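## Task

Take tube B, the green-capped one in rack RK position C2, and seat it fully at the bottom of bore C6 in mixer MX. Press START on the mixer and keep the tube in that bore until the green lamp on the mixer's top has turned off. Do not grip or disturb anyone else's tubes; they must stay seated in their bores and wells. Every station must end upright and flat on the bench mat. Anything held in place only by the robot does not count. Finish by opening the gripper and moving the arm away.

## Robot and tools

Robot: one arm with six revolute joints and a two-finger parallel gripper. Joint order, used in every row and every reading: waist, shoulder, elbow, wrist pitch, wrist yaw, wrist roll, then the gripper.

Workspace: rack RK sits closest to the arm's base. Behind it, left to right, stand spectrophotometer SP, magnet block MG, dry block DB, balance BAL and mixer MX. None is fastened, so a push can slide or tip one. Rows and columns are read from a station's front: row A is the closest row, column 1 the leftmost. The START key is on the mixer's slanted front face; green and red lamps are on its top. Touching or bumping the mixer's shaking block aborts the run and lights red; then press START again. Pressing START mid-run has no effect. Occasionally a loose object gets a brief external shove.

Scene frame: origin on the table surface right under the arm base, +z up, +y to the left when facing along +x. The base itself may be slightly tilted relative to the table.

Tool execute_actions, argument actions: a list holding zero or one item. Empty list: just report the present state. A wait item {"steps": N} with N from 1 to 300 sends nothing new and returns after N control steps (1/30 s each) counted from the previous result; time spent writing counts toward N. A move item {"rows": [...], "steps": N} with N at most 15 (default 15). Each row is 7 numbers for the single arm: six absolute joint target angles in radians in the joint order above, then the gripper opening. One row is applied per step; if there are fewer rows than steps, the last row repeats. Optional pictures (true/false) controls whether camera images are returned; by default they are. A refused call sends nothing to the robot.

Joint ranges in radians: waist -2.880 to 2.880, shoulder 0.000 to 3.142, elbow 0.000 to 3.019, wrist pitch -1.693 to 1.571, wrist yaw -1.571 to 1.571, wrist roll -2.094 to 2.094. A target more than 0.019 beyond a limit, and farther out than the joint's last reported angle, gets the call refused. True limits may differ by up to 0.019 either way; an over-range target is clipped at the true limit and the result may say "joint sent to its limit" (possibly referring to an earlier, still running action). Absence of that line does not prove there is room left.

Gripper opening: a scale from -1 (closed) to +1 (fully open, pad gap 0.094 m). It is an absolute target, not an offset. grip_measured reports the measured opening on the same scale; readings may be off by about 1 mm consistently. To hold something, command a value under grip_measured: roughly 0.03 below gives a firm hold, a smaller margin a lighter one. Pad force tops out near 50 to 62 N (less on some units, less on parts thinner than about 2 mm), with a brief spike on first contact.

Motion: each joint target is held within a fixed distance of its measured angle each step (waist 0.264, shoulder 0.32, elbow 0.276, wrist pitch 0.33, wrist yaw 0.186, wrist roll 0.522 rad), and all targets are pulled back if they would put the gripper over 70 mm from where it is. Far moves therefore take several steps or calls. Tiny commanded moves of a few mm may not move the hand at all. Between calls the arm continues toward the last row sent until it settles or stalls; it then needs a fresh action to go further or press harder. Fingers keep closing or opening regardless. The simulation runs while you think.

Result lines: Joint positions (rad, then pad gap in m) and Joint velocities (rad/s, then m/s). Joint torques give each drive's total output in joint order; they are offset, scaled and noisy, nonzero in free air, and friction can mimic or mask a load. HELD marks steps where your row was partly or fully not sent. "joint command not followed" means the clearance checker altered or blocked targets (mounts and posts count as part of the arm). MOTOR HOT appears from 85 °C; at 100 °C an OVER-TEMPERATURE FAULT stops the motors and gripper and the arm drops, so avoid long loaded holds.

Tool zoom_image: camera is cam_high, cam_low or cam_wrist; region is [x0, y0, x1, y1] in pixels of that camera's latest 504x504 image, origin top-left, at most 504 by 504. It returns a magnified view.

Cameras: cam_high and cam_low are fixed with given pinhole-plus-radial calibration (may be off by a couple of degrees and millimetres); cam_wrist is a fisheye on the hand with unknown pose.

Tool finished_scene, argument scene: the number of the current scene. Replying without any tool call ends everything.

Suggested order: locate tube B, open, descend, grip gently, lift clear, carry over the mixer, lower into the bore and press to the bottom, release, press START, wait for the green lamp to go out without touching the shaking block, then back away open.

Avoid: dropping or knocking anything off the table (ends the scene), tipping or shoving stations, gripping other tubes, slamming, hard impacts and very hard pushes.

Each tool is called after ">>>" as name(argument=value, ...) on one line, values as JSON.

## Session

>>> execute_actions(actions=[])

Scene clock: 0.00 s of 9600.00 s.
grip_measured=+1.000
Joint positions: [ 0.998  2.258  1.847 -1.05   0.252  2.02   0.094]
Joint velocities: [-0.015  0.005 -0.007 -0.007  0.051 -0.037  0.   ]
Joint torques (N m, as the arm reports them, + toward a larger angle): no reading

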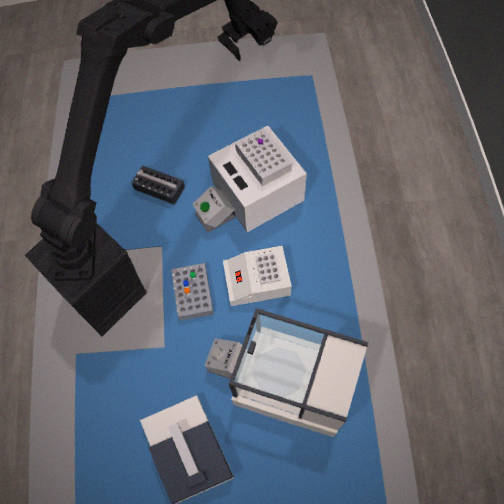

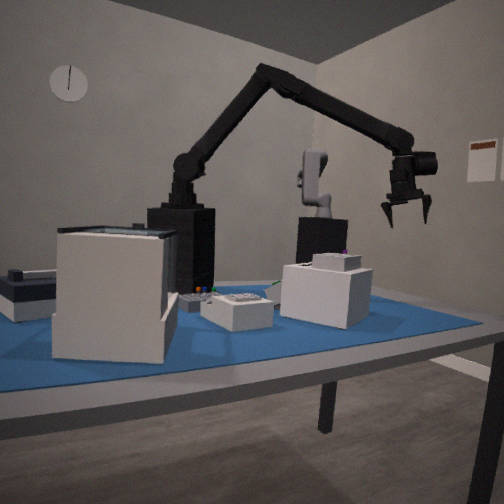

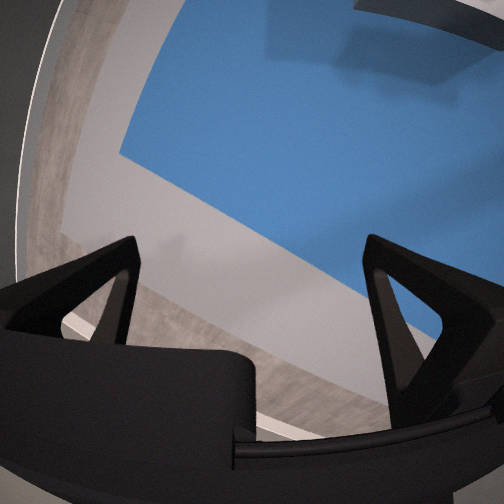

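>>> zoom_image(camera="cam_high", region=[150, 250, 230, 330])

>>> zoom_image(camera="cam_high", region=[185, 115, 315, 245])

>>> zoom_image(camera="cam_low", region=[170, 230, 390, 340])

Region (150, 250, 230, 330) of cam_high's 504x504 image, scaled by 6.300, with more detail than that image has.

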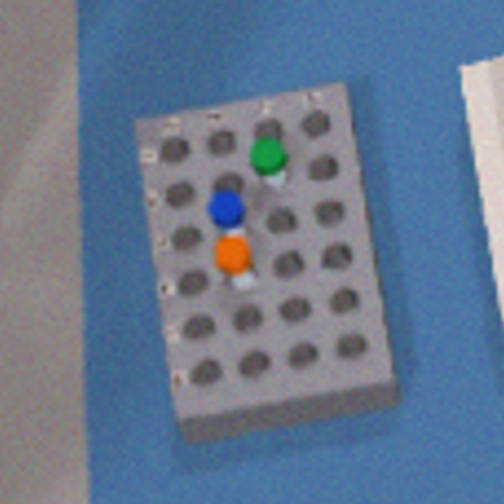

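Region (185, 115, 315, 245) of cam_high's 504x504 image, scaled by 3.877, with more detail than that image has.

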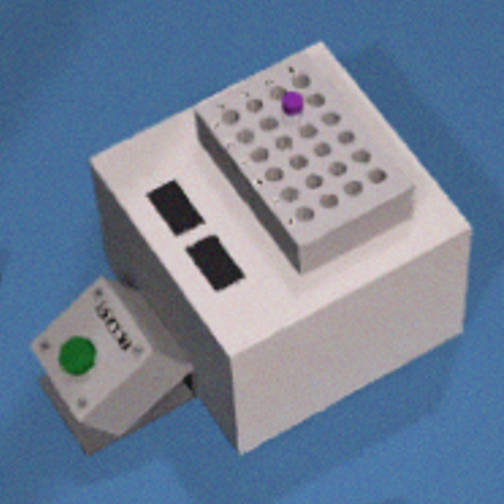

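Region (170, 230, 390, 340) of cam_low's 504x504 image, scaled by 2.291, with more detail than that image has.

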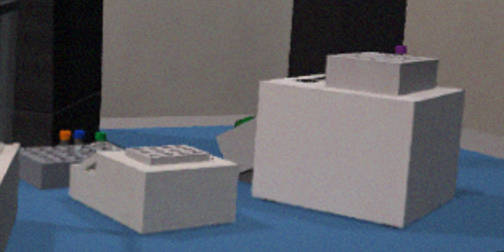

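>>> execute_actions(actions=[{"rows":[[0.97,2.22,1.8,-1.04,0.245,1.93,0.95],[0.94,2.19,1.75,-1.03,0.24,1.84,0.9],[0.91,2.16,1.71,-1.02,0.235,1.75,0.85],[0.88,2.13,1.66,-1.01,0.23,1.66,0.8],[0.85,2.1,1.61,-1.0,0.225,1.57,0.75],[0.82,2.07,1.57,-0.99,0.22,1.48,0.7],[0.79,2.03,1.52,-0.98,0.215,1.39,0.65],[0.76,2.0,1.47,-0.97,0.21,1.3,0.6],[0.73,1.97,1.43,-0.96,0.205,1.21,0.55],[0.7,1.94,1.38,-0.95,0.2,1.12,0.5],[0.67,1.91,1.33,-0.94,0.195,1.03,0.45],[0.64,1.87,1.29,-0.93,0.19,0.94,0.4],[0.61,1.84,1.24,-0.92,0.185,0.85,0.35],[0.58,1.81,1.19,-0.91,0.18,0.76,0.3],[0.55,1.78,1.15,-0.9,0.175,0.67,0.25]],"steps":15}], pictures=false)

>>> execute_actions(actions=[{"rows":[[0.52,1.75,1.1,-0.89,0.17,0.58,0.2],[0.49,1.72,1.05,-0.88,0.165,0.49,0.15],[0.46,1.69,1.01,-0.87,0.16,0.4,0.1],[0.43,1.66,0.96,-0.86,0.155,0.31,0.05],[0.4,1.63,0.91,-0.85,0.15,0.22,0],[0.37,1.6,0.87,-0.84,0.145,0.13,-0.05],[0.34,1.57,0.82,-0.83,0.14,0.04,-0.1],[0.31,1.54,0.77,-0.82,0.135,-0.05,-0.15],[0.28,1.51,0.73,-0.8,0.13,-0.14,-0.2],[0.25,1.49,0.68,-0.78,0.125,-0.23,-0.25],[0.22,1.47,0.63,-0.75,0.12,-0.32,-0.3],[0.19,1.45,0.59,-0.72,0.11,-0.41,-0.35],[0.17,1.44,0.54,-0.69,0.1,-0.5,-0.4],[0.15,1.43,0.5,-0.66,0.09,-0.6,-0.45],[0.13,1.43,0.46,-0.63,0.09,-0.7,-0.5]],"steps":15}], pictures=false)

>>> execute_actions(actions=[{"rows":[[0.12,1.44,0.44,-0.6,0.09,-0.7,-0.55],[0.11,1.46,0.425,-0.565,0.09,-0.7,-0.55],[0.1,1.48,0.41,-0.53,0.09,-0.7,-0.55],[0.1,1.5,0.4,-0.5,0.09,-0.7,-0.55],[0.1,1.525,0.395,-0.47,0.09,-0.7,-0.55],[0.1,1.55,0.39,-0.44,0.09,-0.7,-0.55],[0.1,1.575,0.39,-0.41,0.09,-0.7,-0.55],[0.1,1.6,0.39,-0.385,0.09,-0.7,-0.55],[0.1,1.625,0.39,-0.36,0.09,-0.7,-0.55],[0.1,1.65,0.39,-0.335,0.09,-0.7,-0.55],[0.1,1.675,0.39,-0.31,0.09,-0.7,-0.55],[0.1,1.7,0.39,-0.28,0.09,-0.7,-0.55],[0.1,1.72,0.39,-0.25,0.09,-0.7,-0.55]],"steps":15}], pictures=false)

>>> execute_actions(actions=[{"steps":15}])

>>> zoom_image(camera="cam_low", region=[150, 150, 300, 330])

Scene clock: 16.27 s of 9600.00 s.
grip_measured=+0.273
Joint positions: [ 0.679  1.941  1.299 -0.955  0.188  1.297  0.06 ]
Joint velocities: [-1.099 -1.031 -1.316  0.325 -0.154 -1.751 -0.043]
Joint torques (N m, as the arm reports them, + toward a larger angle): [ -0.12 -22.49   7.67   0.35   0.09  -0.05]
Steps of this call (steps 1 to 473: nothing new was sent; steps 474 to 488: all 15 steps of this action). Readings (joint positions):
474: [0.997 2.256 1.840 -1.048 0.249 2.006]
475: [0.994 2.246 1.818 -1.042 0.244 1.977]
477: [0.980 2.210 1.741 -1.032 0.233 1.892]
481: [0.907 2.132 1.588 -1.019 0.218 1.702]
488: the state above

Scene clock: 16.77 s of 9600.00 s.
grip_measured=-0.477
Joint positions: [ 0.167  1.436  0.528 -0.701  0.096 -0.073  0.025]
Joint velocities: [-0.542 -0.161 -1.209  0.842 -0.051 -2.733 -0.044]
Joint torques (N m, as the arm reports them, + toward a larger angle): [-1.2  -8.96  6.07  0.18 -0.1  -0.04]
Steps of this call (steps 1 to 15: all 15 steps of this action). Readings (joint positions):
1: [0.641 1.905 1.250 -0.944 0.183 1.231]
2: [0.601 1.866 1.200 -0.931 0.177 1.161]
4: [0.519 1.781 1.092 -0.905 0.166 1.005]
8: [0.354 1.600 0.862 -0.854 0.145 0.622]
15: the state above

Scene clock: 17.27 s of 9600.00 s.
grip_measured=-0.548
Joint positions: [ 0.11   1.715  0.381 -0.283  0.092 -0.667  0.021]
Joint velocities: [-0.015  0.347 -0.002  0.31  -0.081 -0.183  0.   ]
Joint torques (N m, as the arm reports them, + toward a larger angle): [ -1.86 -11.05   2.93   0.35  -0.17  -0.07]
Steps of this call (steps 1 to 15: all 15 steps of this action). Readings (joint positions):
1: [0.150 1.434 0.488 -0.673 0.095 -0.173]
2: [0.135 1.437 0.453 -0.646 0.094 -0.272]
4: [0.116 1.458 0.405 -0.587 0.093 -0.423]
8: [0.110 1.551 0.381 -0.463 0.093 -0.582]
15: the state above

Scene clock: 17.77 s of 9600.00 s.
grip_measured=-0.548
Joint positions: [ 0.11   1.727  0.381 -0.266  0.092 -0.689  0.021]
Joint velocities: [ 0.015  0.005 -0.017 -0.007 -0.007 -0.051 -0.001]
Joint torques (N m, as the arm reports them, + toward a larger angle): [ -1.76 -10.66   2.62   0.53  -0.17  -0.09]
Steps of this call (steps 1 to 15: the robot went on to your last target). Readings (joint positions):
1: [0.110 1.724 0.381 -0.276 0.092 -0.672]
2: [0.110 1.727 0.381 -0.274 0.092 -0.675]
4: [0.110 1.727 0.381 -0.269 0.092 -0.680]
8: [0.110 1.727 0.381 -0.266 0.092 -0.686]
15: the state above

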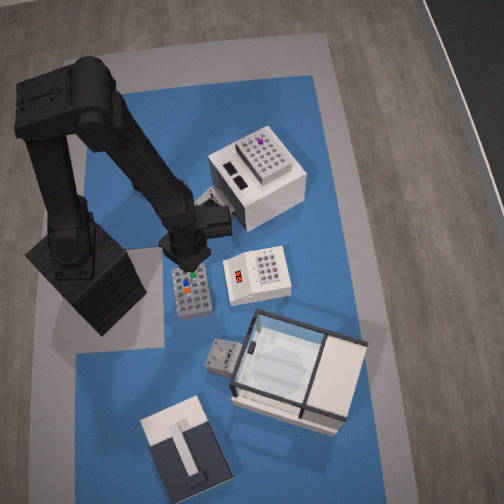

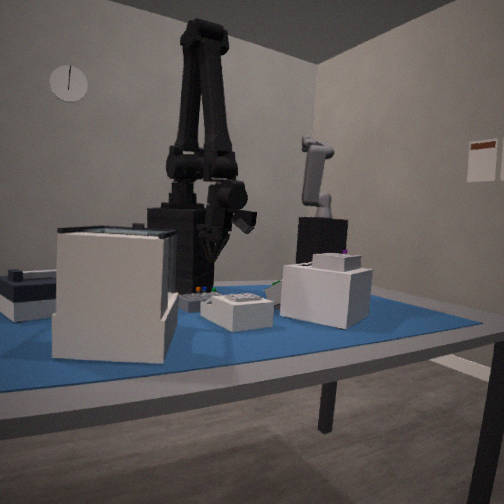

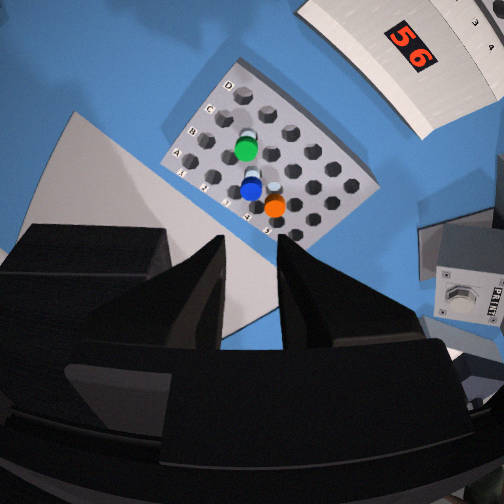

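Region (150, 150, 300, 330) of cam_low's 504x504 image, scaled by 2.800, with more detail than that image has.

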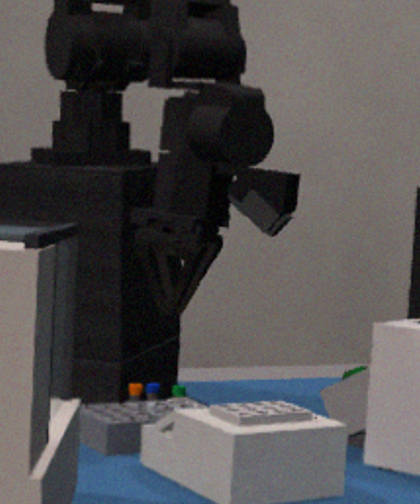

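>>> execute_actions(actions=[{"rows":[[0.12,1.74,0.4,-0.24,0.09,-0.7,-0.55],[0.13,1.76,0.408,-0.228,0.09,-0.7,-0.55],[0.14,1.78,0.415,-0.215,0.09,-0.7,-0.55],[0.15,1.8,0.422,-0.2,0.09,-0.7,-0.55],[0.16,1.82,0.429,-0.187,0.09,-0.7,-0.55],[0.17,1.84,0.436,-0.174,0.09,-0.7,-0.55],[0.175,1.86,0.443,-0.16,0.09,-0.7,-0.55],[0.18,1.88,0.45,-0.146,0.09,-0.7,-0.55],[0.18,1.9,0.455,-0.132,0.09,-0.7,-0.55],[0.18,1.916,0.458,-0.119,0.09,-0.7,-0.55]],"steps":15}])

>>> zoom_image(camera="cam_low", region=[170, 230, 260, 320])

Scene clock: 24.17 s of 9600.00 s.
grip_measured=-0.548
Joint positions: [ 0.17   1.92   0.455 -0.136  0.092 -0.69   0.021]
Joint velocities: [-0.005 -0.005 -0.002 -0.012 -0.037  0.007  0.   ]
Joint torques (N m, as the arm reports them, + toward a larger angle): [  0.34 -11.72   1.22   0.48  -0.14  -0.08]
Steps of this call (steps 1 to 15: the robot went on to your last target; steps 16 to 177: nothing new was sent; steps 178 to 192: all 15 steps of this action). Readings (joint positions):
178: [0.110 1.727 0.381 -0.265 0.092 -0.689]
179: [0.110 1.730 0.382 -0.260 0.092 -0.689]
181: [0.116 1.751 0.390 -0.241 0.092 -0.689]
185: [0.152 1.835 0.426 -0.188 0.092 -0.689]
192: the state above

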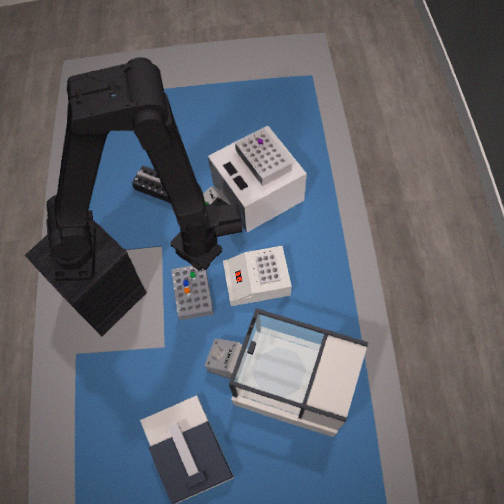

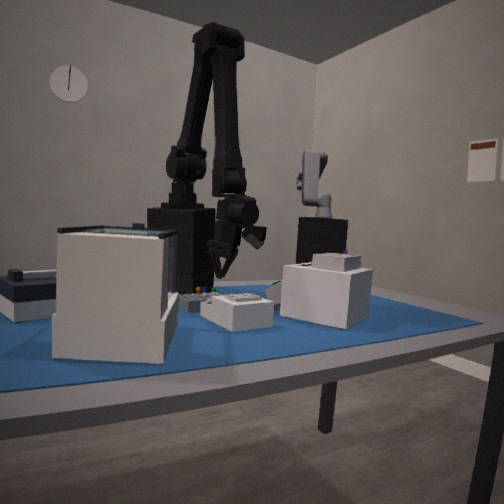

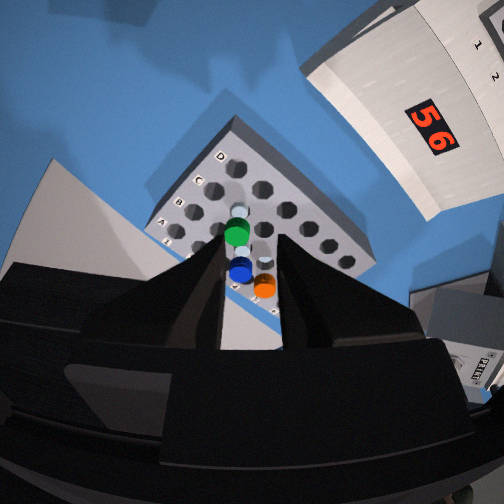

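Region (170, 230, 260, 320) of cam_low's 504x504 image, scaled by 5.600, with more detail than that image has.

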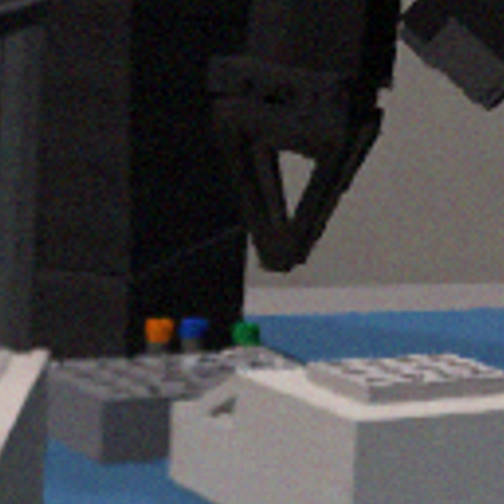

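>>> execute_actions(actions=[{"rows":[[0.165,1.92,0.45,-0.11,0.09,-0.7,-0.55],[0.155,1.925,0.442,-0.1,0.09,-0.7,-0.55],[0.148,1.93,0.436,-0.09,0.09,-0.7,-0.55],[0.14,1.94,0.432,-0.08,0.09,-0.7,-0.55],[0.14,1.95,0.428,-0.067,0.09,-0.7,-0.55],[0.14,1.96,0.428,-0.054,0.09,-0.7,-0.55]],"steps":15}])

>>> zoom_image(camera="cam_low", region=[170, 230, 260, 320])

Scene clock: 28.60 s of 9600.00 s.
grip_measured=-0.548
Joint positions: [ 0.154  1.957  0.431 -0.071  0.092 -0.69   0.021]
Joint velocities: [-0.005 -0.005  0.012  0.032  0.081  0.051 -0.001]
Joint torques (N m, as the arm reports them, + toward a larger angle): [ -1.86 -11.28   0.38   0.56  -0.14  -0.09]
Steps of this call (steps 1 to 15: the robot went on to your last target; steps 16 to 118: nothing new was sent; steps 119 to 133: all 15 steps of this action). Readings (joint positions):
119: [0.170 1.920 0.456 -0.133 0.092 -0.690]
120: [0.170 1.920 0.454 -0.128 0.092 -0.690]
122: [0.167 1.920 0.448 -0.111 0.092 -0.690]
126: [0.155 1.944 0.435 -0.077 0.092 -0.690]
133: the state above

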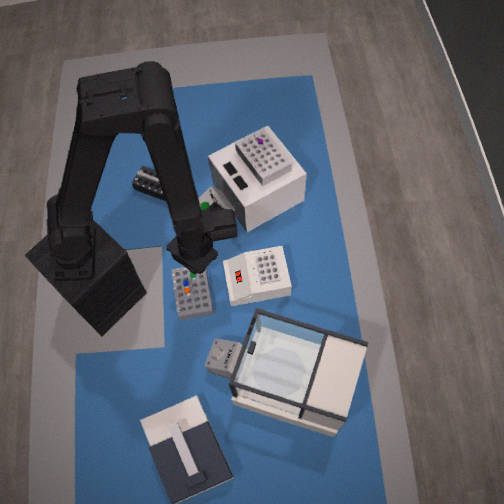

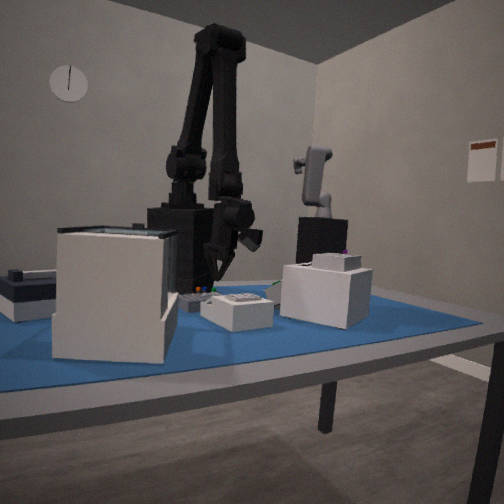

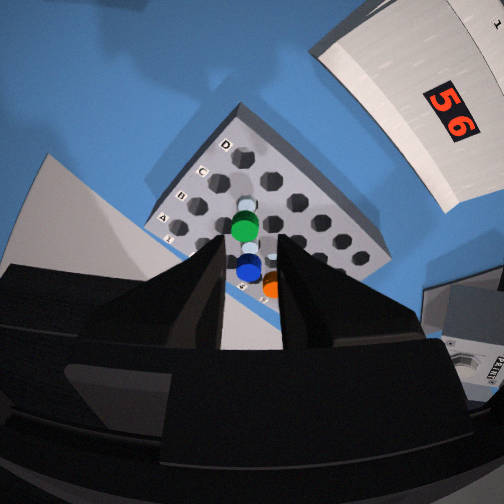

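Region (170, 230, 260, 320) of cam_low's 504x504 image, scaled by 5.600, with more detail than that image has.

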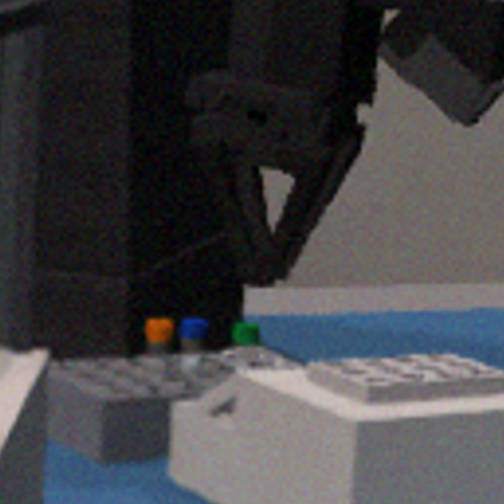

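>>> execute_actions(actions=[{"rows":[[0.13,1.967,0.428,-0.047,0.09,-0.7,-0.55],[0.122,1.975,0.428,-0.039,0.09,-0.7,-0.55],[0.116,1.983,0.428,-0.031,0.09,-0.7,-0.55],[0.116,1.991,0.428,-0.023,0.09,-0.7,-0.55],[0.116,1.999,0.428,-0.015,0.09,-0.7,-0.55],[0.116,2.007,0.428,-0.007,0.09,-0.7,-0.55],[0.116,2.015,0.428,0.003,0.09,-0.7,-0.55]],"steps":15}])

>>> zoom_image(camera="cam_low", region=[170, 230, 260, 320])

Scene clock: 34.47 s of 9600.00 s.
grip_measured=-0.548
Joint positions: [ 0.129  2.012  0.431 -0.014  0.092 -0.69   0.021]
Joint velocities: [ 0.005 -0.005  0.002 -0.002 -0.037 -0.081 -0.001]
Joint torques (N m, as the arm reports them, + toward a larger angle): [ -1.59 -11.47  -0.12   0.54  -0.13  -0.09]
Steps of this call (steps 1 to 15: the robot went on to your last target; steps 16 to 161: nothing new was sent; steps 162 to 176: all 15 steps of this action). Readings (joint positions):
162: [0.153 1.957 0.431 -0.069 0.092 -0.690]
163: [0.150 1.958 0.431 -0.066 0.092 -0.690]
165: [0.141 1.965 0.431 -0.052 0.092 -0.690]
169: [0.129 1.997 0.431 -0.022 0.092 -0.690]
176: the state above

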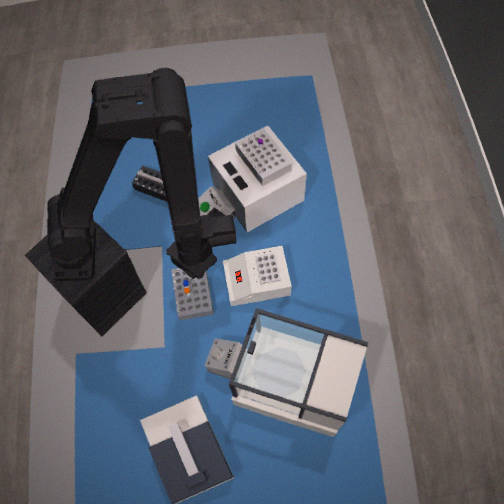

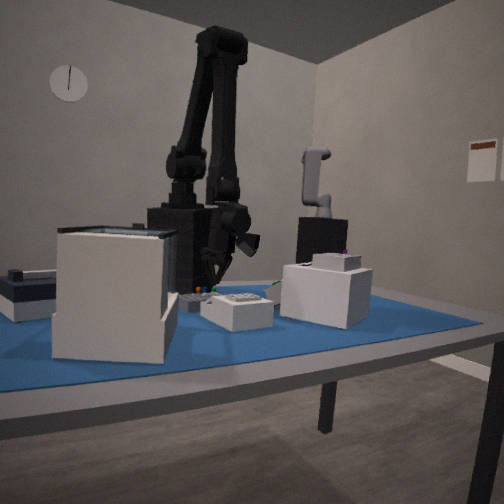

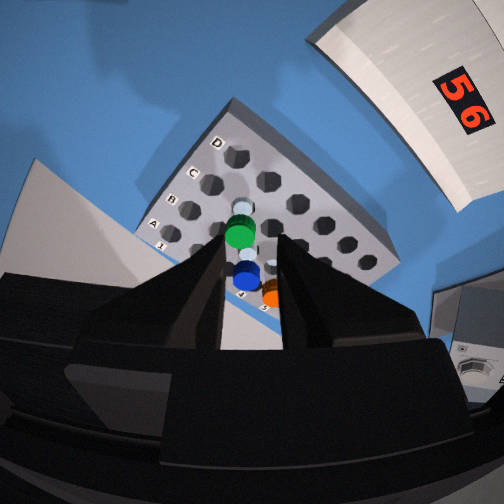

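Region (170, 230, 260, 320) of cam_low's 504x504 image, scaled by 5.600, with more detail than that image has.

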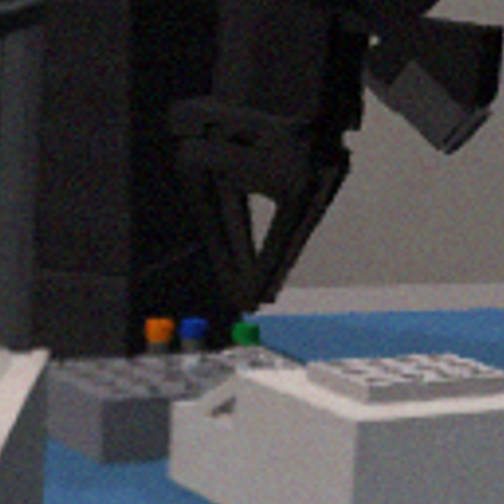

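>>> execute_actions(actions=[{"rows":[[0.14,2.015,0.422,0.003,0.09,-0.7,-0.55],[0.155,2.015,0.419,0.003,0.09,-0.7,-0.55]],"steps":13}])

Scene clock: 36.90 s of 9600.00 s.
grip_measured=-0.548
Joint positions: [ 0.14   2.012  0.426 -0.014  0.092 -0.69   0.021]
Joint velocities: [-0.005 -0.005 -0.002 -0.017 -0.007 -0.022 -0.   ]
Joint torques (N m, as the arm reports them, + toward a larger angle): [  0.75 -11.34  -0.46   0.55  -0.13  -0.09]
Steps of this call (steps 1 to 15: the robot went on to your last target; steps 16 to 60: nothing new was sent; steps 61 to 73: all 13 steps of this action). Readings (joint positions):
61: [0.129 2.012 0.431 -0.014 0.092 -0.690]
62: [0.129 2.012 0.430 -0.014 0.092 -0.690]
64: [0.134 2.012 0.429 -0.014 0.092 -0.690]
68: [0.140 2.012 0.426 -0.014 0.092 -0.690]
73: the state above

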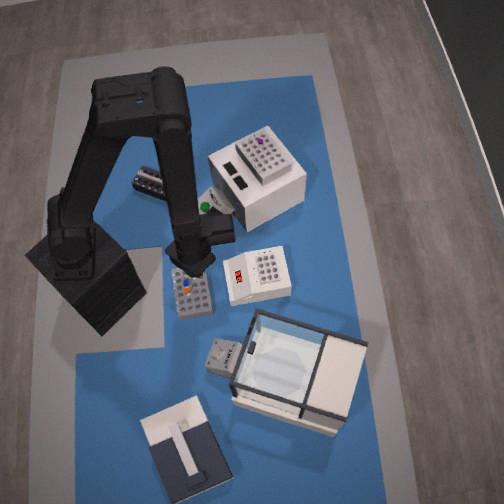

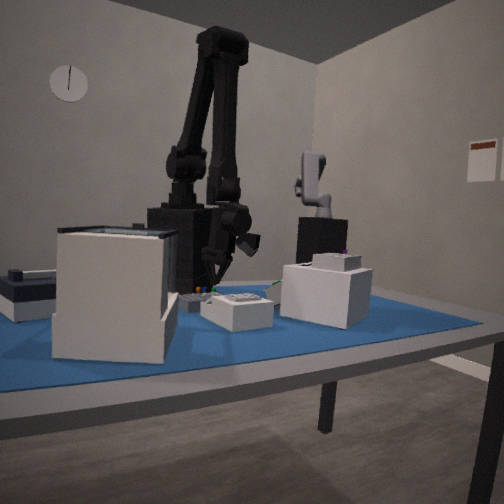

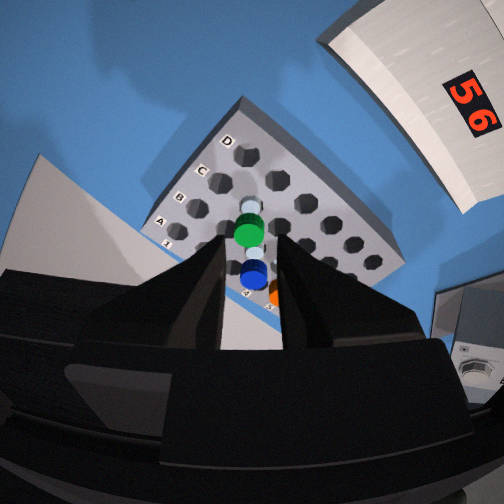

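>>> execute_actions(actions=[{"rows":[[0.145,2.025,0.43,0.011,0.09,-0.7,-0.55],[0.145,2.036,0.433,0.019,0.09,-0.7,-0.55],[0.145,2.047,0.436,0.027,0.09,-0.7,-0.55],[0.145,2.058,0.438,0.036,0.09,-0.7,-0.55],[0.145,2.069,0.441,0.044,0.09,-0.7,-0.55],[0.145,2.08,0.444,0.053,0.09,-0.7,-0.55],[0.145,2.09,0.446,0.061,0.09,-0.7,-0.55],[0.145,2.099,0.449,0.069,0.09,-0.7,-0.55]],"steps":15}])

>>> zoom_image(camera="cam_low", region=[170, 230, 260, 320])

Scene clock: 40.30 s of 9600.00 s.
grip_measured=-0.548
Joint positions: [ 0.14   2.097  0.445  0.052  0.092 -0.69   0.021]
Joint velocities: [ 0.005 -0.015 -0.007  0.022  0.066 -0.037 -0.   ]
Joint torques (N m, as the arm reports them, + toward a larger angle): [ -0.22 -11.76  -0.2    0.48  -0.14  -0.08]
Steps of this call (steps 1 to 15: the robot went on to your last target; steps 16 to 87: nothing new was sent; steps 88 to 102: all 15 steps of this action). Readings (joint positions):
88: [0.140 2.012 0.426 -0.012 0.092 -0.690]
89: [0.140 2.014 0.426 -0.008 0.092 -0.690]
91: [0.140 2.026 0.429 0.005 0.092 -0.690]
95: [0.140 2.072 0.441 0.038 0.092 -0.690]
102: the state above

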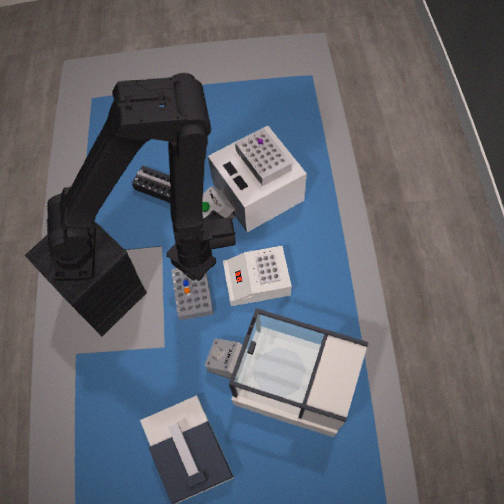

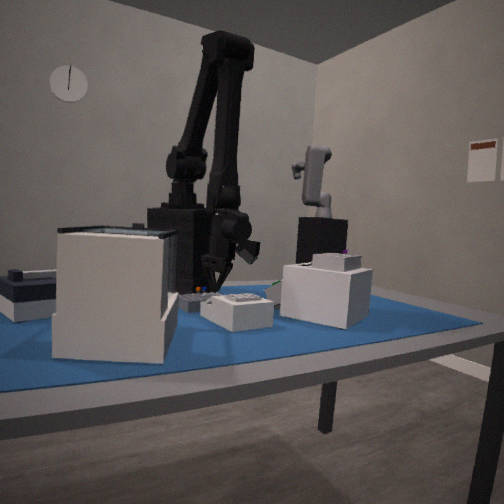

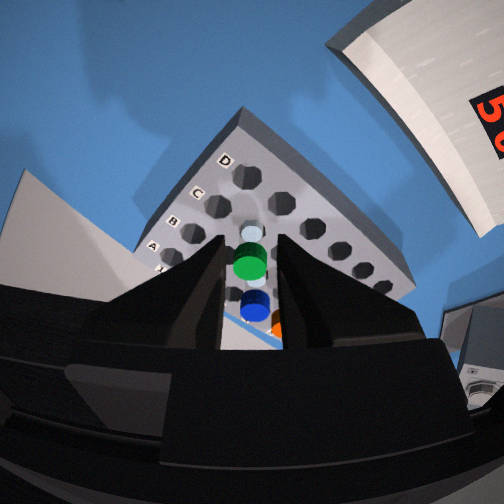

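Region (170, 230, 260, 320) of cam_low's 504x504 image, scaled by 5.600, with more detail than that image has.

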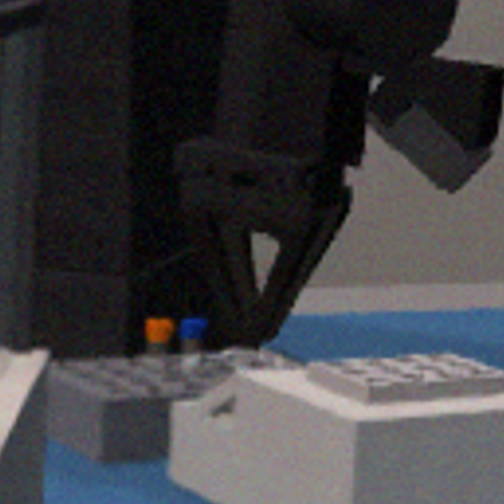

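>>> execute_actions(actions=[{"rows":[[0.145,2.099,0.449,0.069,0.09,-0.7,-0.6],[0.145,2.099,0.449,0.069,0.09,-0.7,-0.65],[0.145,2.099,0.449,0.069,0.09,-0.7,-0.69],[0.145,2.099,0.449,0.069,0.09,-0.7,-0.72],[0.145,2.099,0.449,0.069,0.09,-0.7,-0.74],[0.145,2.099,0.449,0.069,0.09,-0.7,-0.76],[0.145,2.099,0.449,0.06,0.09,-0.7,-0.78],[0.145,2.095,0.445,0.05,0.09,-0.7,-0.79]],"steps":11}], pictures=false)

>>> execute_actions(actions=[{"rows":[[0.152,2.085,0.44,0.035,0.09,-0.7,-0.79],[0.153,2.072,0.437,0.025,0.09,-0.7,-0.79],[0.154,2.059,0.434,0.015,0.09,-0.7,-0.79],[0.155,2.046,0.431,0.005,0.09,-0.7,-0.79],[0.156,2.033,0.428,-0.005,0.09,-0.7,-0.79],[0.157,2.02,0.425,-0.015,0.09,-0.7,-0.79],[0.158,2.007,0.421,-0.025,0.09,-0.7,-0.79],[0.159,1.994,0.418,-0.035,0.09,-0.7,-0.79],[0.16,1.981,0.415,-0.045,0.09,-0.7,-0.79],[0.161,1.968,0.412,-0.055,0.09,-0.7,-0.79],[0.162,1.955,0.409,-0.065,0.09,-0.7,-0.79],[0.164,1.942,0.406,-0.075,0.09,-0.7,-0.79],[0.166,1.929,0.402,-0.085,0.09,-0.7,-0.79],[0.168,1.916,0.399,-0.095,0.09,-0.7,-0.79],[0.17,1.905,0.396,-0.105,0.09,-0.7,-0.79]],"steps":15}], pictures=false)

>>> execute_actions(actions=[{"steps":8}])

Scene clock: 47.03 s of 9600.00 s.
grip_measured=-0.773
Joint positions: [ 0.14   2.097  0.445  0.052  0.092 -0.69   0.011]
Joint velocities: [ 0.005 -0.005  0.002  0.002 -0.022 -0.066  0.001]
Joint torques (N m, as the arm reports them, + toward a larger angle): [ -0.08 -12.32  -0.56  -0.13  -0.14  -0.09]
Steps of this call (steps 1 to 15: the robot went on to your last target; steps 16 to 191: nothing new was sent; steps 192 to 202: all 11 steps of this action). Readings (joint positions):
192: [0.140 2.097 0.445 0.052 0.092 -0.690]
193: [0.140 2.097 0.445 0.052 0.092 -0.690]
195: [0.140 2.097 0.445 0.052 0.092 -0.690]
199: [0.140 2.097 0.445 0.052 0.092 -0.690]
202: the state above

Scene clock: 47.53 s of 9600.00 s.
grip_measured=-0.773
Joint positions: [ 0.149  1.938  0.408 -0.071  0.091 -0.69   0.011]
Joint velocities: [ 0.054 -0.366 -0.1   -0.291 -0.066  0.022  0.   ]
Joint torques (N m, as the arm reports them, + toward a larger angle): [  0.68 -12.07   0.    -0.5   -0.1   -0.08]
Steps of this call (steps 1 to 15: all 15 steps of this action). Readings (joint positions):
1: [0.140 2.097 0.445 0.052 0.092 -0.690]
2: [0.140 2.097 0.445 0.050 0.092 -0.690]
4: [0.140 2.088 0.445 0.036 0.092 -0.690]
8: [0.141 2.037 0.435 -0.002 0.091 -0.690]
15: the state above

Scene clock: 47.80 s of 9600.00 s.
grip_measured=-0.773
Joint positions: [ 0.154  1.912  0.4   -0.09   0.091 -0.69   0.011]
Joint velocities: [ 0.005 -0.015  0.007 -0.012  0.051 -0.11   0.   ]
Joint torques (N m, as the arm reports them, + toward a larger angle): [  0.66 -11.76   0.31  -0.5   -0.11  -0.08]
Steps of this call (steps 1 to 8: the robot went on to your last target). Readings (joint positions):
1: [0.151 1.927 0.405 -0.079 0.091 -0.690]
2: [0.153 1.919 0.402 -0.084 0.091 -0.690]
4: [0.154 1.912 0.400 -0.088 0.091 -0.690]
8: the state above

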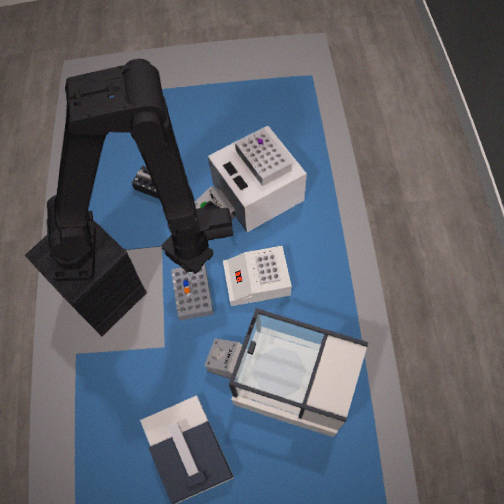

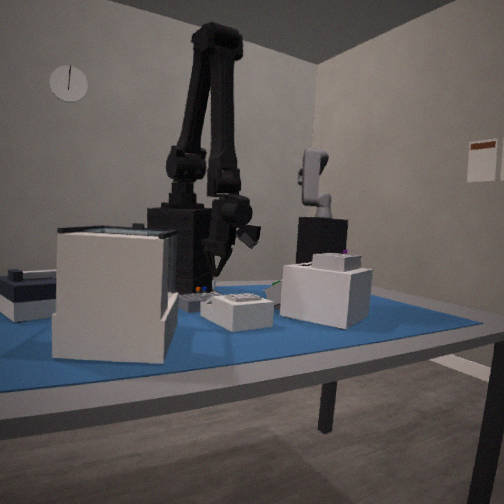

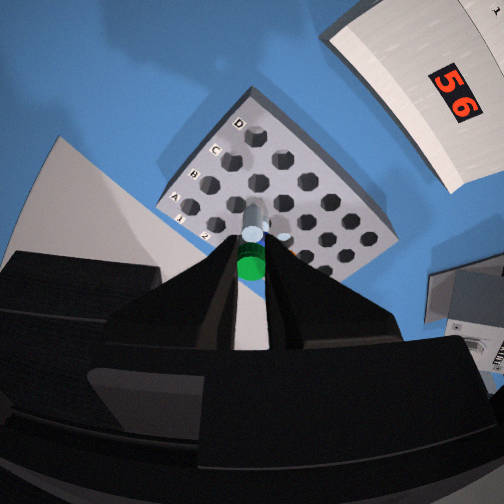

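>>> execute_actions(actions=[{"rows":[[0.17,1.87,0.39,-0.135,0.09,-0.68,-0.79],[0.17,1.83,0.385,-0.17,0.09,-0.65,-0.79],[0.18,1.79,0.385,-0.21,0.09,-0.61,-0.79],[0.19,1.745,0.385,-0.255,0.09,-0.57,-0.79],[0.2,1.7,0.385,-0.3,0.09,-0.53,-0.79],[0.21,1.655,0.39,-0.35,0.09,-0.49,-0.79],[0.23,1.61,0.395,-0.4,0.09,-0.45,-0.79],[0.25,1.565,0.4,-0.45,0.09,-0.41,-0.79],[0.27,1.52,0.41,-0.5,0.09,-0.37,-0.79],[0.29,1.475,0.42,-0.555,0.09,-0.33,-0.79],[0.31,1.43,0.43,-0.61,0.09,-0.29,-0.79],[0.33,1.385,0.44,-0.665,0.09,-0.25,-0.79],[0.35,1.34,0.45,-0.72,0.09,-0.21,-0.79],[0.37,1.3,0.465,-0.77,0.09,-0.17,-0.79],[0.39,1.27,0.48,-0.82,0.09,-0.13,-0.79]],"steps":15}], pictures=false)

>>> execute_actions(actions=[{"rows":[[0.41,1.26,0.5,-0.85,0.08,-0.09,-0.79],[0.43,1.26,0.52,-0.87,0.08,-0.05,-0.79],[0.45,1.27,0.545,-0.88,0.08,-0.01,-0.79],[0.47,1.29,0.57,-0.89,0.08,0.01,-0.79],[0.49,1.31,0.6,-0.9,0.08,0.01,-0.79],[0.5,1.33,0.63,-0.91,0.08,0.01,-0.79],[0.51,1.36,0.66,-0.91,0.08,0.01,-0.79],[0.52,1.39,0.69,-0.91,0.08,0.01,-0.79],[0.53,1.42,0.72,-0.91,0.08,0.01,-0.79],[0.54,1.45,0.75,-0.91,0.08,0.01,-0.79],[0.545,1.48,0.78,-0.91,0.08,0.01,-0.79],[0.545,1.51,0.81,-0.91,0.08,0.01,-0.79],[0.545,1.54,0.84,-0.91,0.08,0.01,-0.79],[0.545,1.57,0.87,-0.91,0.08,0.01,-0.79],[0.545,1.6,0.9,-0.91,0.08,0.01,-0.79]],"steps":15}], pictures=false)

>>> execute_actions(actions=[{"rows":[[0.545,1.63,0.93,-0.91,0.08,0.01,-0.79],[0.545,1.655,0.96,-0.91,0.08,0.01,-0.79],[0.545,1.68,0.99,-0.91,0.08,0.01,-0.79],[0.545,1.705,1.02,-0.91,0.08,0.01,-0.79],[0.545,1.73,1.045,-0.91,0.08,0.01,-0.79],[0.545,1.755,1.07,-0.91,0.08,0.01,-0.79],[0.545,1.78,1.095,-0.91,0.08,0.01,-0.79],[0.545,1.805,1.12,-0.91,0.08,0.01,-0.79],[0.545,1.83,1.14,-0.91,0.08,0.01,-0.79],[0.545,1.85,1.16,-0.91,0.08,0.01,-0.79],[0.545,1.87,1.175,-0.91,0.08,0.01,-0.79],[0.545,1.885,1.185,-0.91,0.08,0.01,-0.79],[0.545,1.9,1.19,-0.91,0.08,0.01,-0.79]],"steps":15}], pictures=false)

>>> execute_actions(actions=[{"steps":12}])

>>> zoom_image(camera="cam_low", region=[290, 140, 400, 290])

Scene clock: 64.80 s of 9600.00 s.
grip_measured=-0.773
Joint positions: [ 0.345  1.332  0.432 -0.707  0.091 -0.298  0.011]
Joint velocities: [ 0.581 -1.138  0.261 -1.477 -0.051  1.092  0.001]
Joint torques (N m, as the arm reports them, + toward a larger angle): [ 0.66 -6.82  8.09 -0.04 -0.07  0.1 ]
Steps of this call (steps 1 to 30: the robot went on to your last target; steps 31 to 495: nothing new was sent; steps 496 to 510: all 15 steps of this action). Readings (joint positions):
496: [0.154 1.910 0.400 -0.096 0.091 -0.690]
497: [0.154 1.901 0.400 -0.113 0.091 -0.685]
499: [0.158 1.852 0.393 -0.173 0.091 -0.656]
503: [0.199 1.664 0.387 -0.347 0.091 -0.549]
510: the state above

Scene clock: 65.30 s of 9600.00 s.
grip_measured=-0.773
Joint positions: [ 0.534  1.545  0.818 -0.896  0.082 -0.013  0.011]
Joint velocities: [-0.005  0.864  0.852 -0.007 -0.007  0.066 -0.001]
Joint torques (N m, as the arm reports them, + toward a larger angle): [  0.55 -12.43   9.29  -0.35  -0.1    0.09]
Steps of this call (steps 1 to 15: all 15 steps of this action). Readings (joint positions):
1: [0.365 1.296 0.443 -0.755 0.087 -0.260]
2: [0.384 1.270 0.456 -0.794 0.084 -0.221]
4: [0.423 1.251 0.490 -0.846 0.083 -0.146]
8: [0.490 1.320 0.596 -0.892 0.082 -0.060]
15: the state above

Scene clock: 65.80 s of 9600.00 s.
grip_measured=-0.773
Joint positions: [ 0.534  1.891  1.16  -0.896  0.082 -0.001  0.011]
Joint velocities: [-0.015  0.278  0.037 -0.002  0.007 -0.022  0.001]
Joint torques (N m, as the arm reports them, + toward a larger angle): [  1.04 -19.41   9.14  -0.34  -0.11   0.1 ]
Steps of this call (steps 1 to 15: all 15 steps of this action). Readings (joint positions):
1: [0.534 1.575 0.847 -0.896 0.082 -0.010]
2: [0.534 1.604 0.876 -0.896 0.082 -0.009]
4: [0.534 1.659 0.934 -0.896 0.082 -0.005]
8: [0.534 1.758 1.042 -0.896 0.082 -0.002]
15: the state above

Scene clock: 66.20 s of 9600.00 s.
grip_measured=-0.773
Joint positions: [ 0.534  1.907  1.16  -0.897  0.082 -0.001  0.011]
Joint velocities: [ 0.005 -0.015  0.017 -0.012  0.051 -0.007 -0.001]
Joint torques (N m, as the arm reports them, + toward a larger angle): [  1.06 -18.68   9.17  -0.4   -0.12   0.12]
Steps of this call (steps 1 to 12: the robot went on to your last target). Readings (joint positions):
1: [0.534 1.899 1.160 -0.896 0.082 -0.001]
2: [0.534 1.904 1.160 -0.897 0.082 -0.001]
4: [0.534 1.907 1.160 -0.897 0.082 -0.001]
8: [0.534 1.907 1.160 -0.897 0.082 -0.001]
12: the state above

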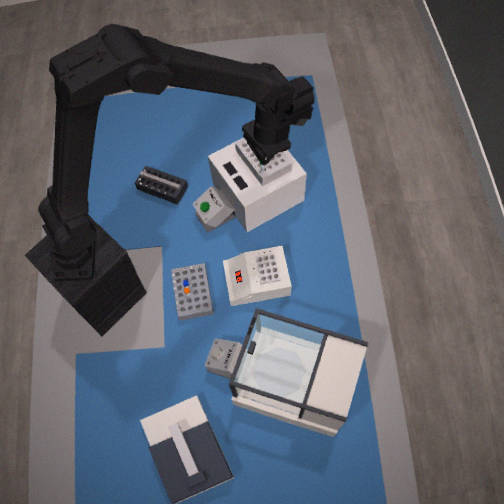

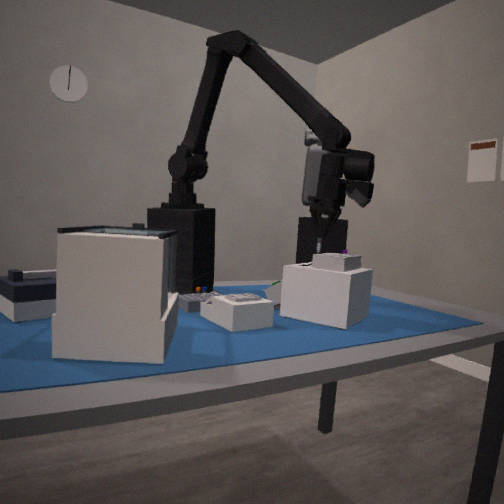

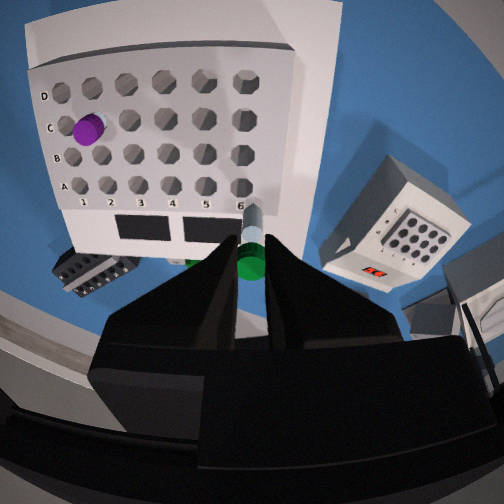

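Region (290, 140, 400, 290) of cam_low's 504x504 image, scaled by 3.360, with more detail than that image has; it fills the left 370 columns of this view, and the rest is white.

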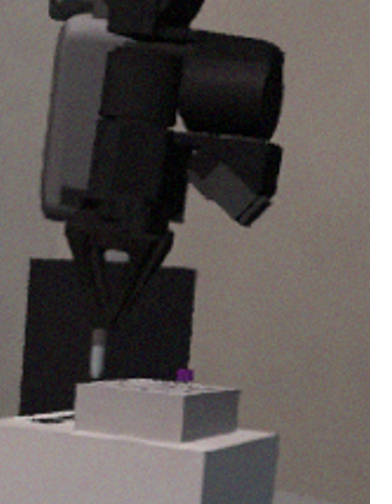

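>>> execute_actions(actions=[])

Scene clock: 74.13 s of 9600.00 s.
grip_measured=-0.773
Joint positions: [ 0.534  1.907  1.16  -0.897  0.082 -0.001  0.011]
Joint velocities: [-0.015 -0.005 -0.012  0.002 -0.037  0.037  0.   ]
Joint torques (N m, as the arm reports them, + toward a larger angle): [  1.14 -19.22   9.21  -0.43  -0.1    0.12]
Steps of this call (steps 1 to 30: the robot went on to your last target; steps 31 to 238: nothing new was sent). Readings (joint positions):
1: [0.534 1.907 1.160 -0.897 0.082 -0.001]
2: [0.534 1.907 1.160 -0.897 0.082 -0.001]
4: [0.534 1.907 1.160 -0.897 0.082 -0.001]
8: [0.534 1.907 1.160 -0.897 0.082 -0.001]
238: the state above
The arm was judged still, so your last target was given up. Only a new action makes it travel on or press farther. Fingers that are still opening or closing keep moving.

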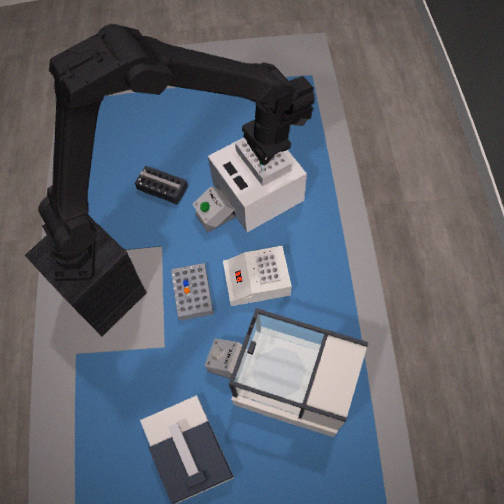

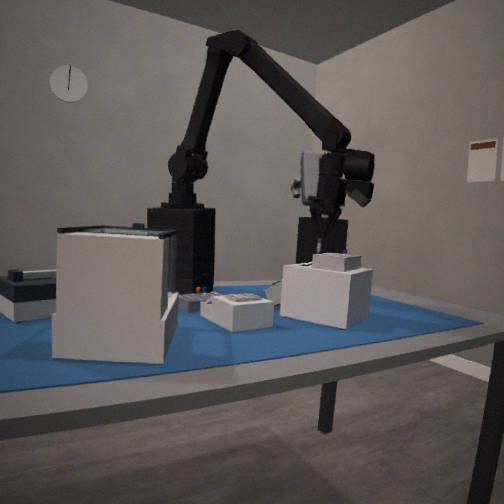

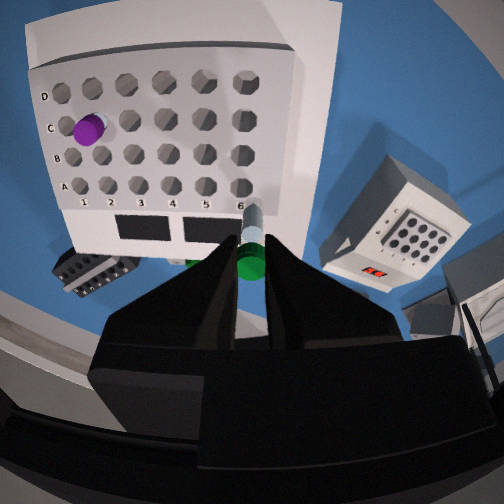

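>>> execute_actions(actions=[{"rows":[[0.548,1.90,1.22,-0.91,0.08,0.01,-0.79],[0.55,1.905,1.24,-0.91,0.08,0.01,-0.79],[0.552,1.91,1.26,-0.91,0.08,0.01,-0.79],[0.554,1.92,1.27,-0.90,0.08,0.01,-0.79],[0.554,1.93,1.28,-0.89,0.08,0.01,-0.79],[0.554,1.94,1.285,-0.88,0.08,0.01,-0.79],[0.554,1.955,1.285,-0.87,0.08,0.01,-0.79]],"steps":15}])

>>> execute_actions(actions=[{"steps":15}])

>>> zoom_image(camera="cam_low", region=[290,140,400,290])

Scene clock: 77.77 s of 9600.00 s.
grip_measured=-0.773
Joint positions: [ 0.537  1.946  1.26  -0.881  0.082 -0.     0.011]
Joint velocities: [-0.015  0.073 -0.012  0.002 -0.066  0.007 -0.   ]
Joint torques (N m, as the arm reports them, + toward a larger angle): [  1.76 -19.45   9.25   0.44  -0.1    0.12]
Steps of this call (steps 1 to 94: nothing new was sent; steps 95 to 109: all 15 steps of this action). Readings (joint positions):
95: [0.534 1.907 1.161 -0.898 0.082 -0.001]
96: [0.534 1.907 1.166 -0.899 0.082 -0.001]
98: [0.534 1.909 1.187 -0.900 0.082 -0.000]
102: [0.535 1.925 1.248 -0.889 0.082 -0.000]
109: the state above

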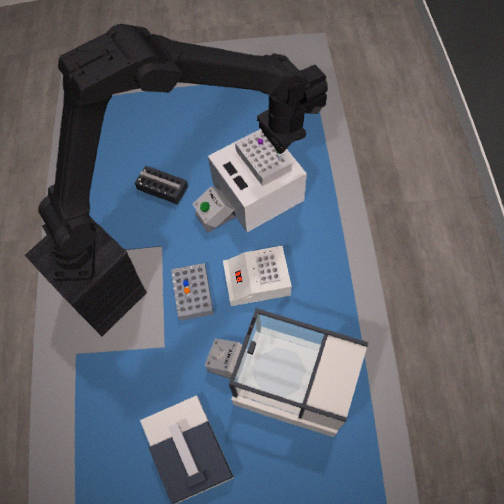

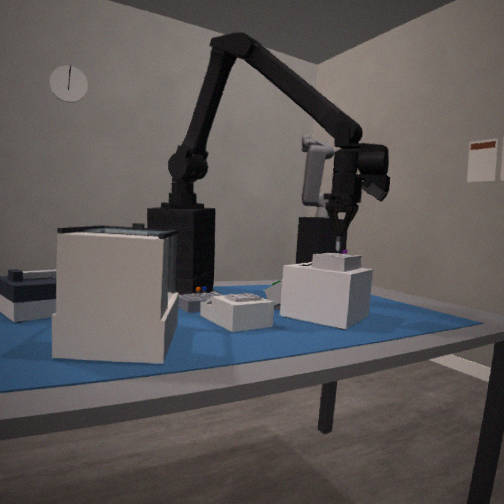

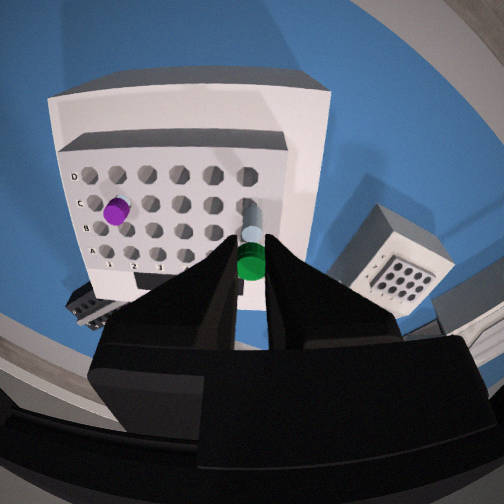

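Scene clock: 78.27 s of 9600.00 s.
grip_measured=-0.773
Joint positions: [ 0.537  1.949  1.26  -0.881  0.082 -0.     0.011]
Joint velocities: [ 0.005 -0.015 -0.002 -0.007 -0.066  0.066  0.   ]
Joint torques (N m, as the arm reports them, + toward a larger angle): [  1.71 -19.34   9.34   0.49  -0.11   0.12]
Steps of this call (steps 1 to 15: the robot went on to your last target). Readings (joint positions):
1: [0.537 1.948 1.260 -0.881 0.082 -0.000]
2: [0.537 1.949 1.260 -0.881 0.082 -0.000]
4: [0.537 1.949 1.260 -0.881 0.082 -0.000]
8: [0.537 1.949 1.260 -0.881 0.082 -0.000]
15: the state above
The arm was judged still, so your last target was given up. Only a new action makes it travel on or press farther. Fingers that are still opening or closing keep moving.

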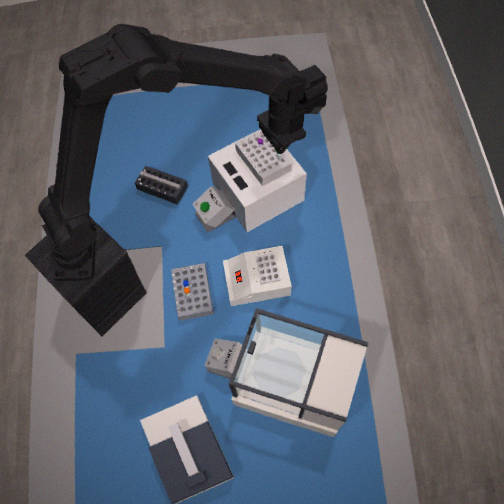

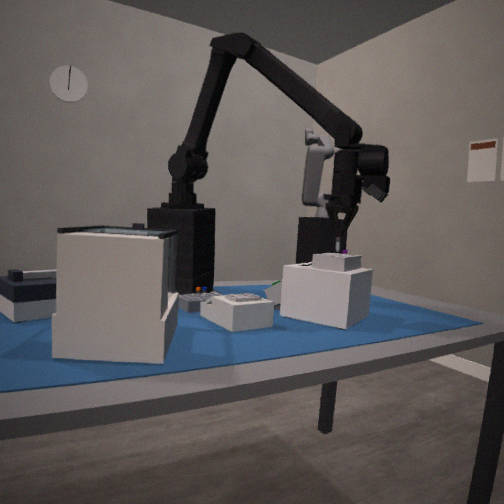

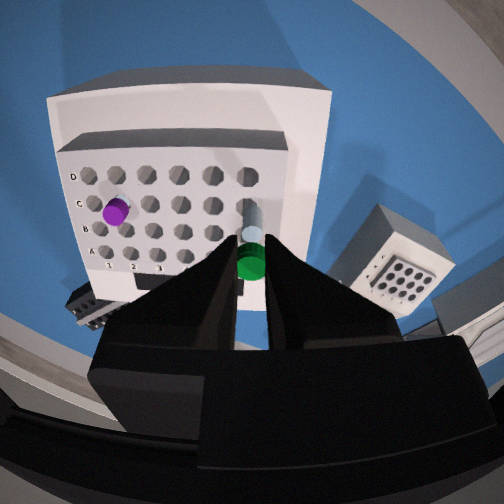

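Region (290, 140, 400, 290) of cam_low's 504x504 image, scaled by 3.360, with more detail than that image has; it fills the left 370 columns of this view, and the rest is white.

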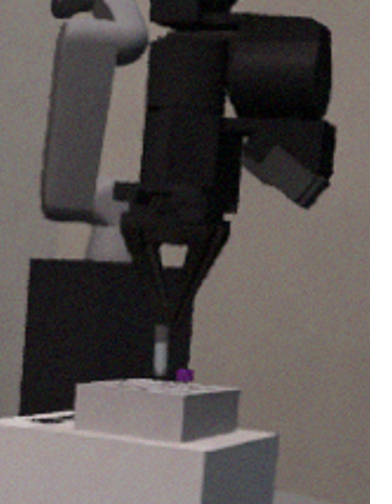

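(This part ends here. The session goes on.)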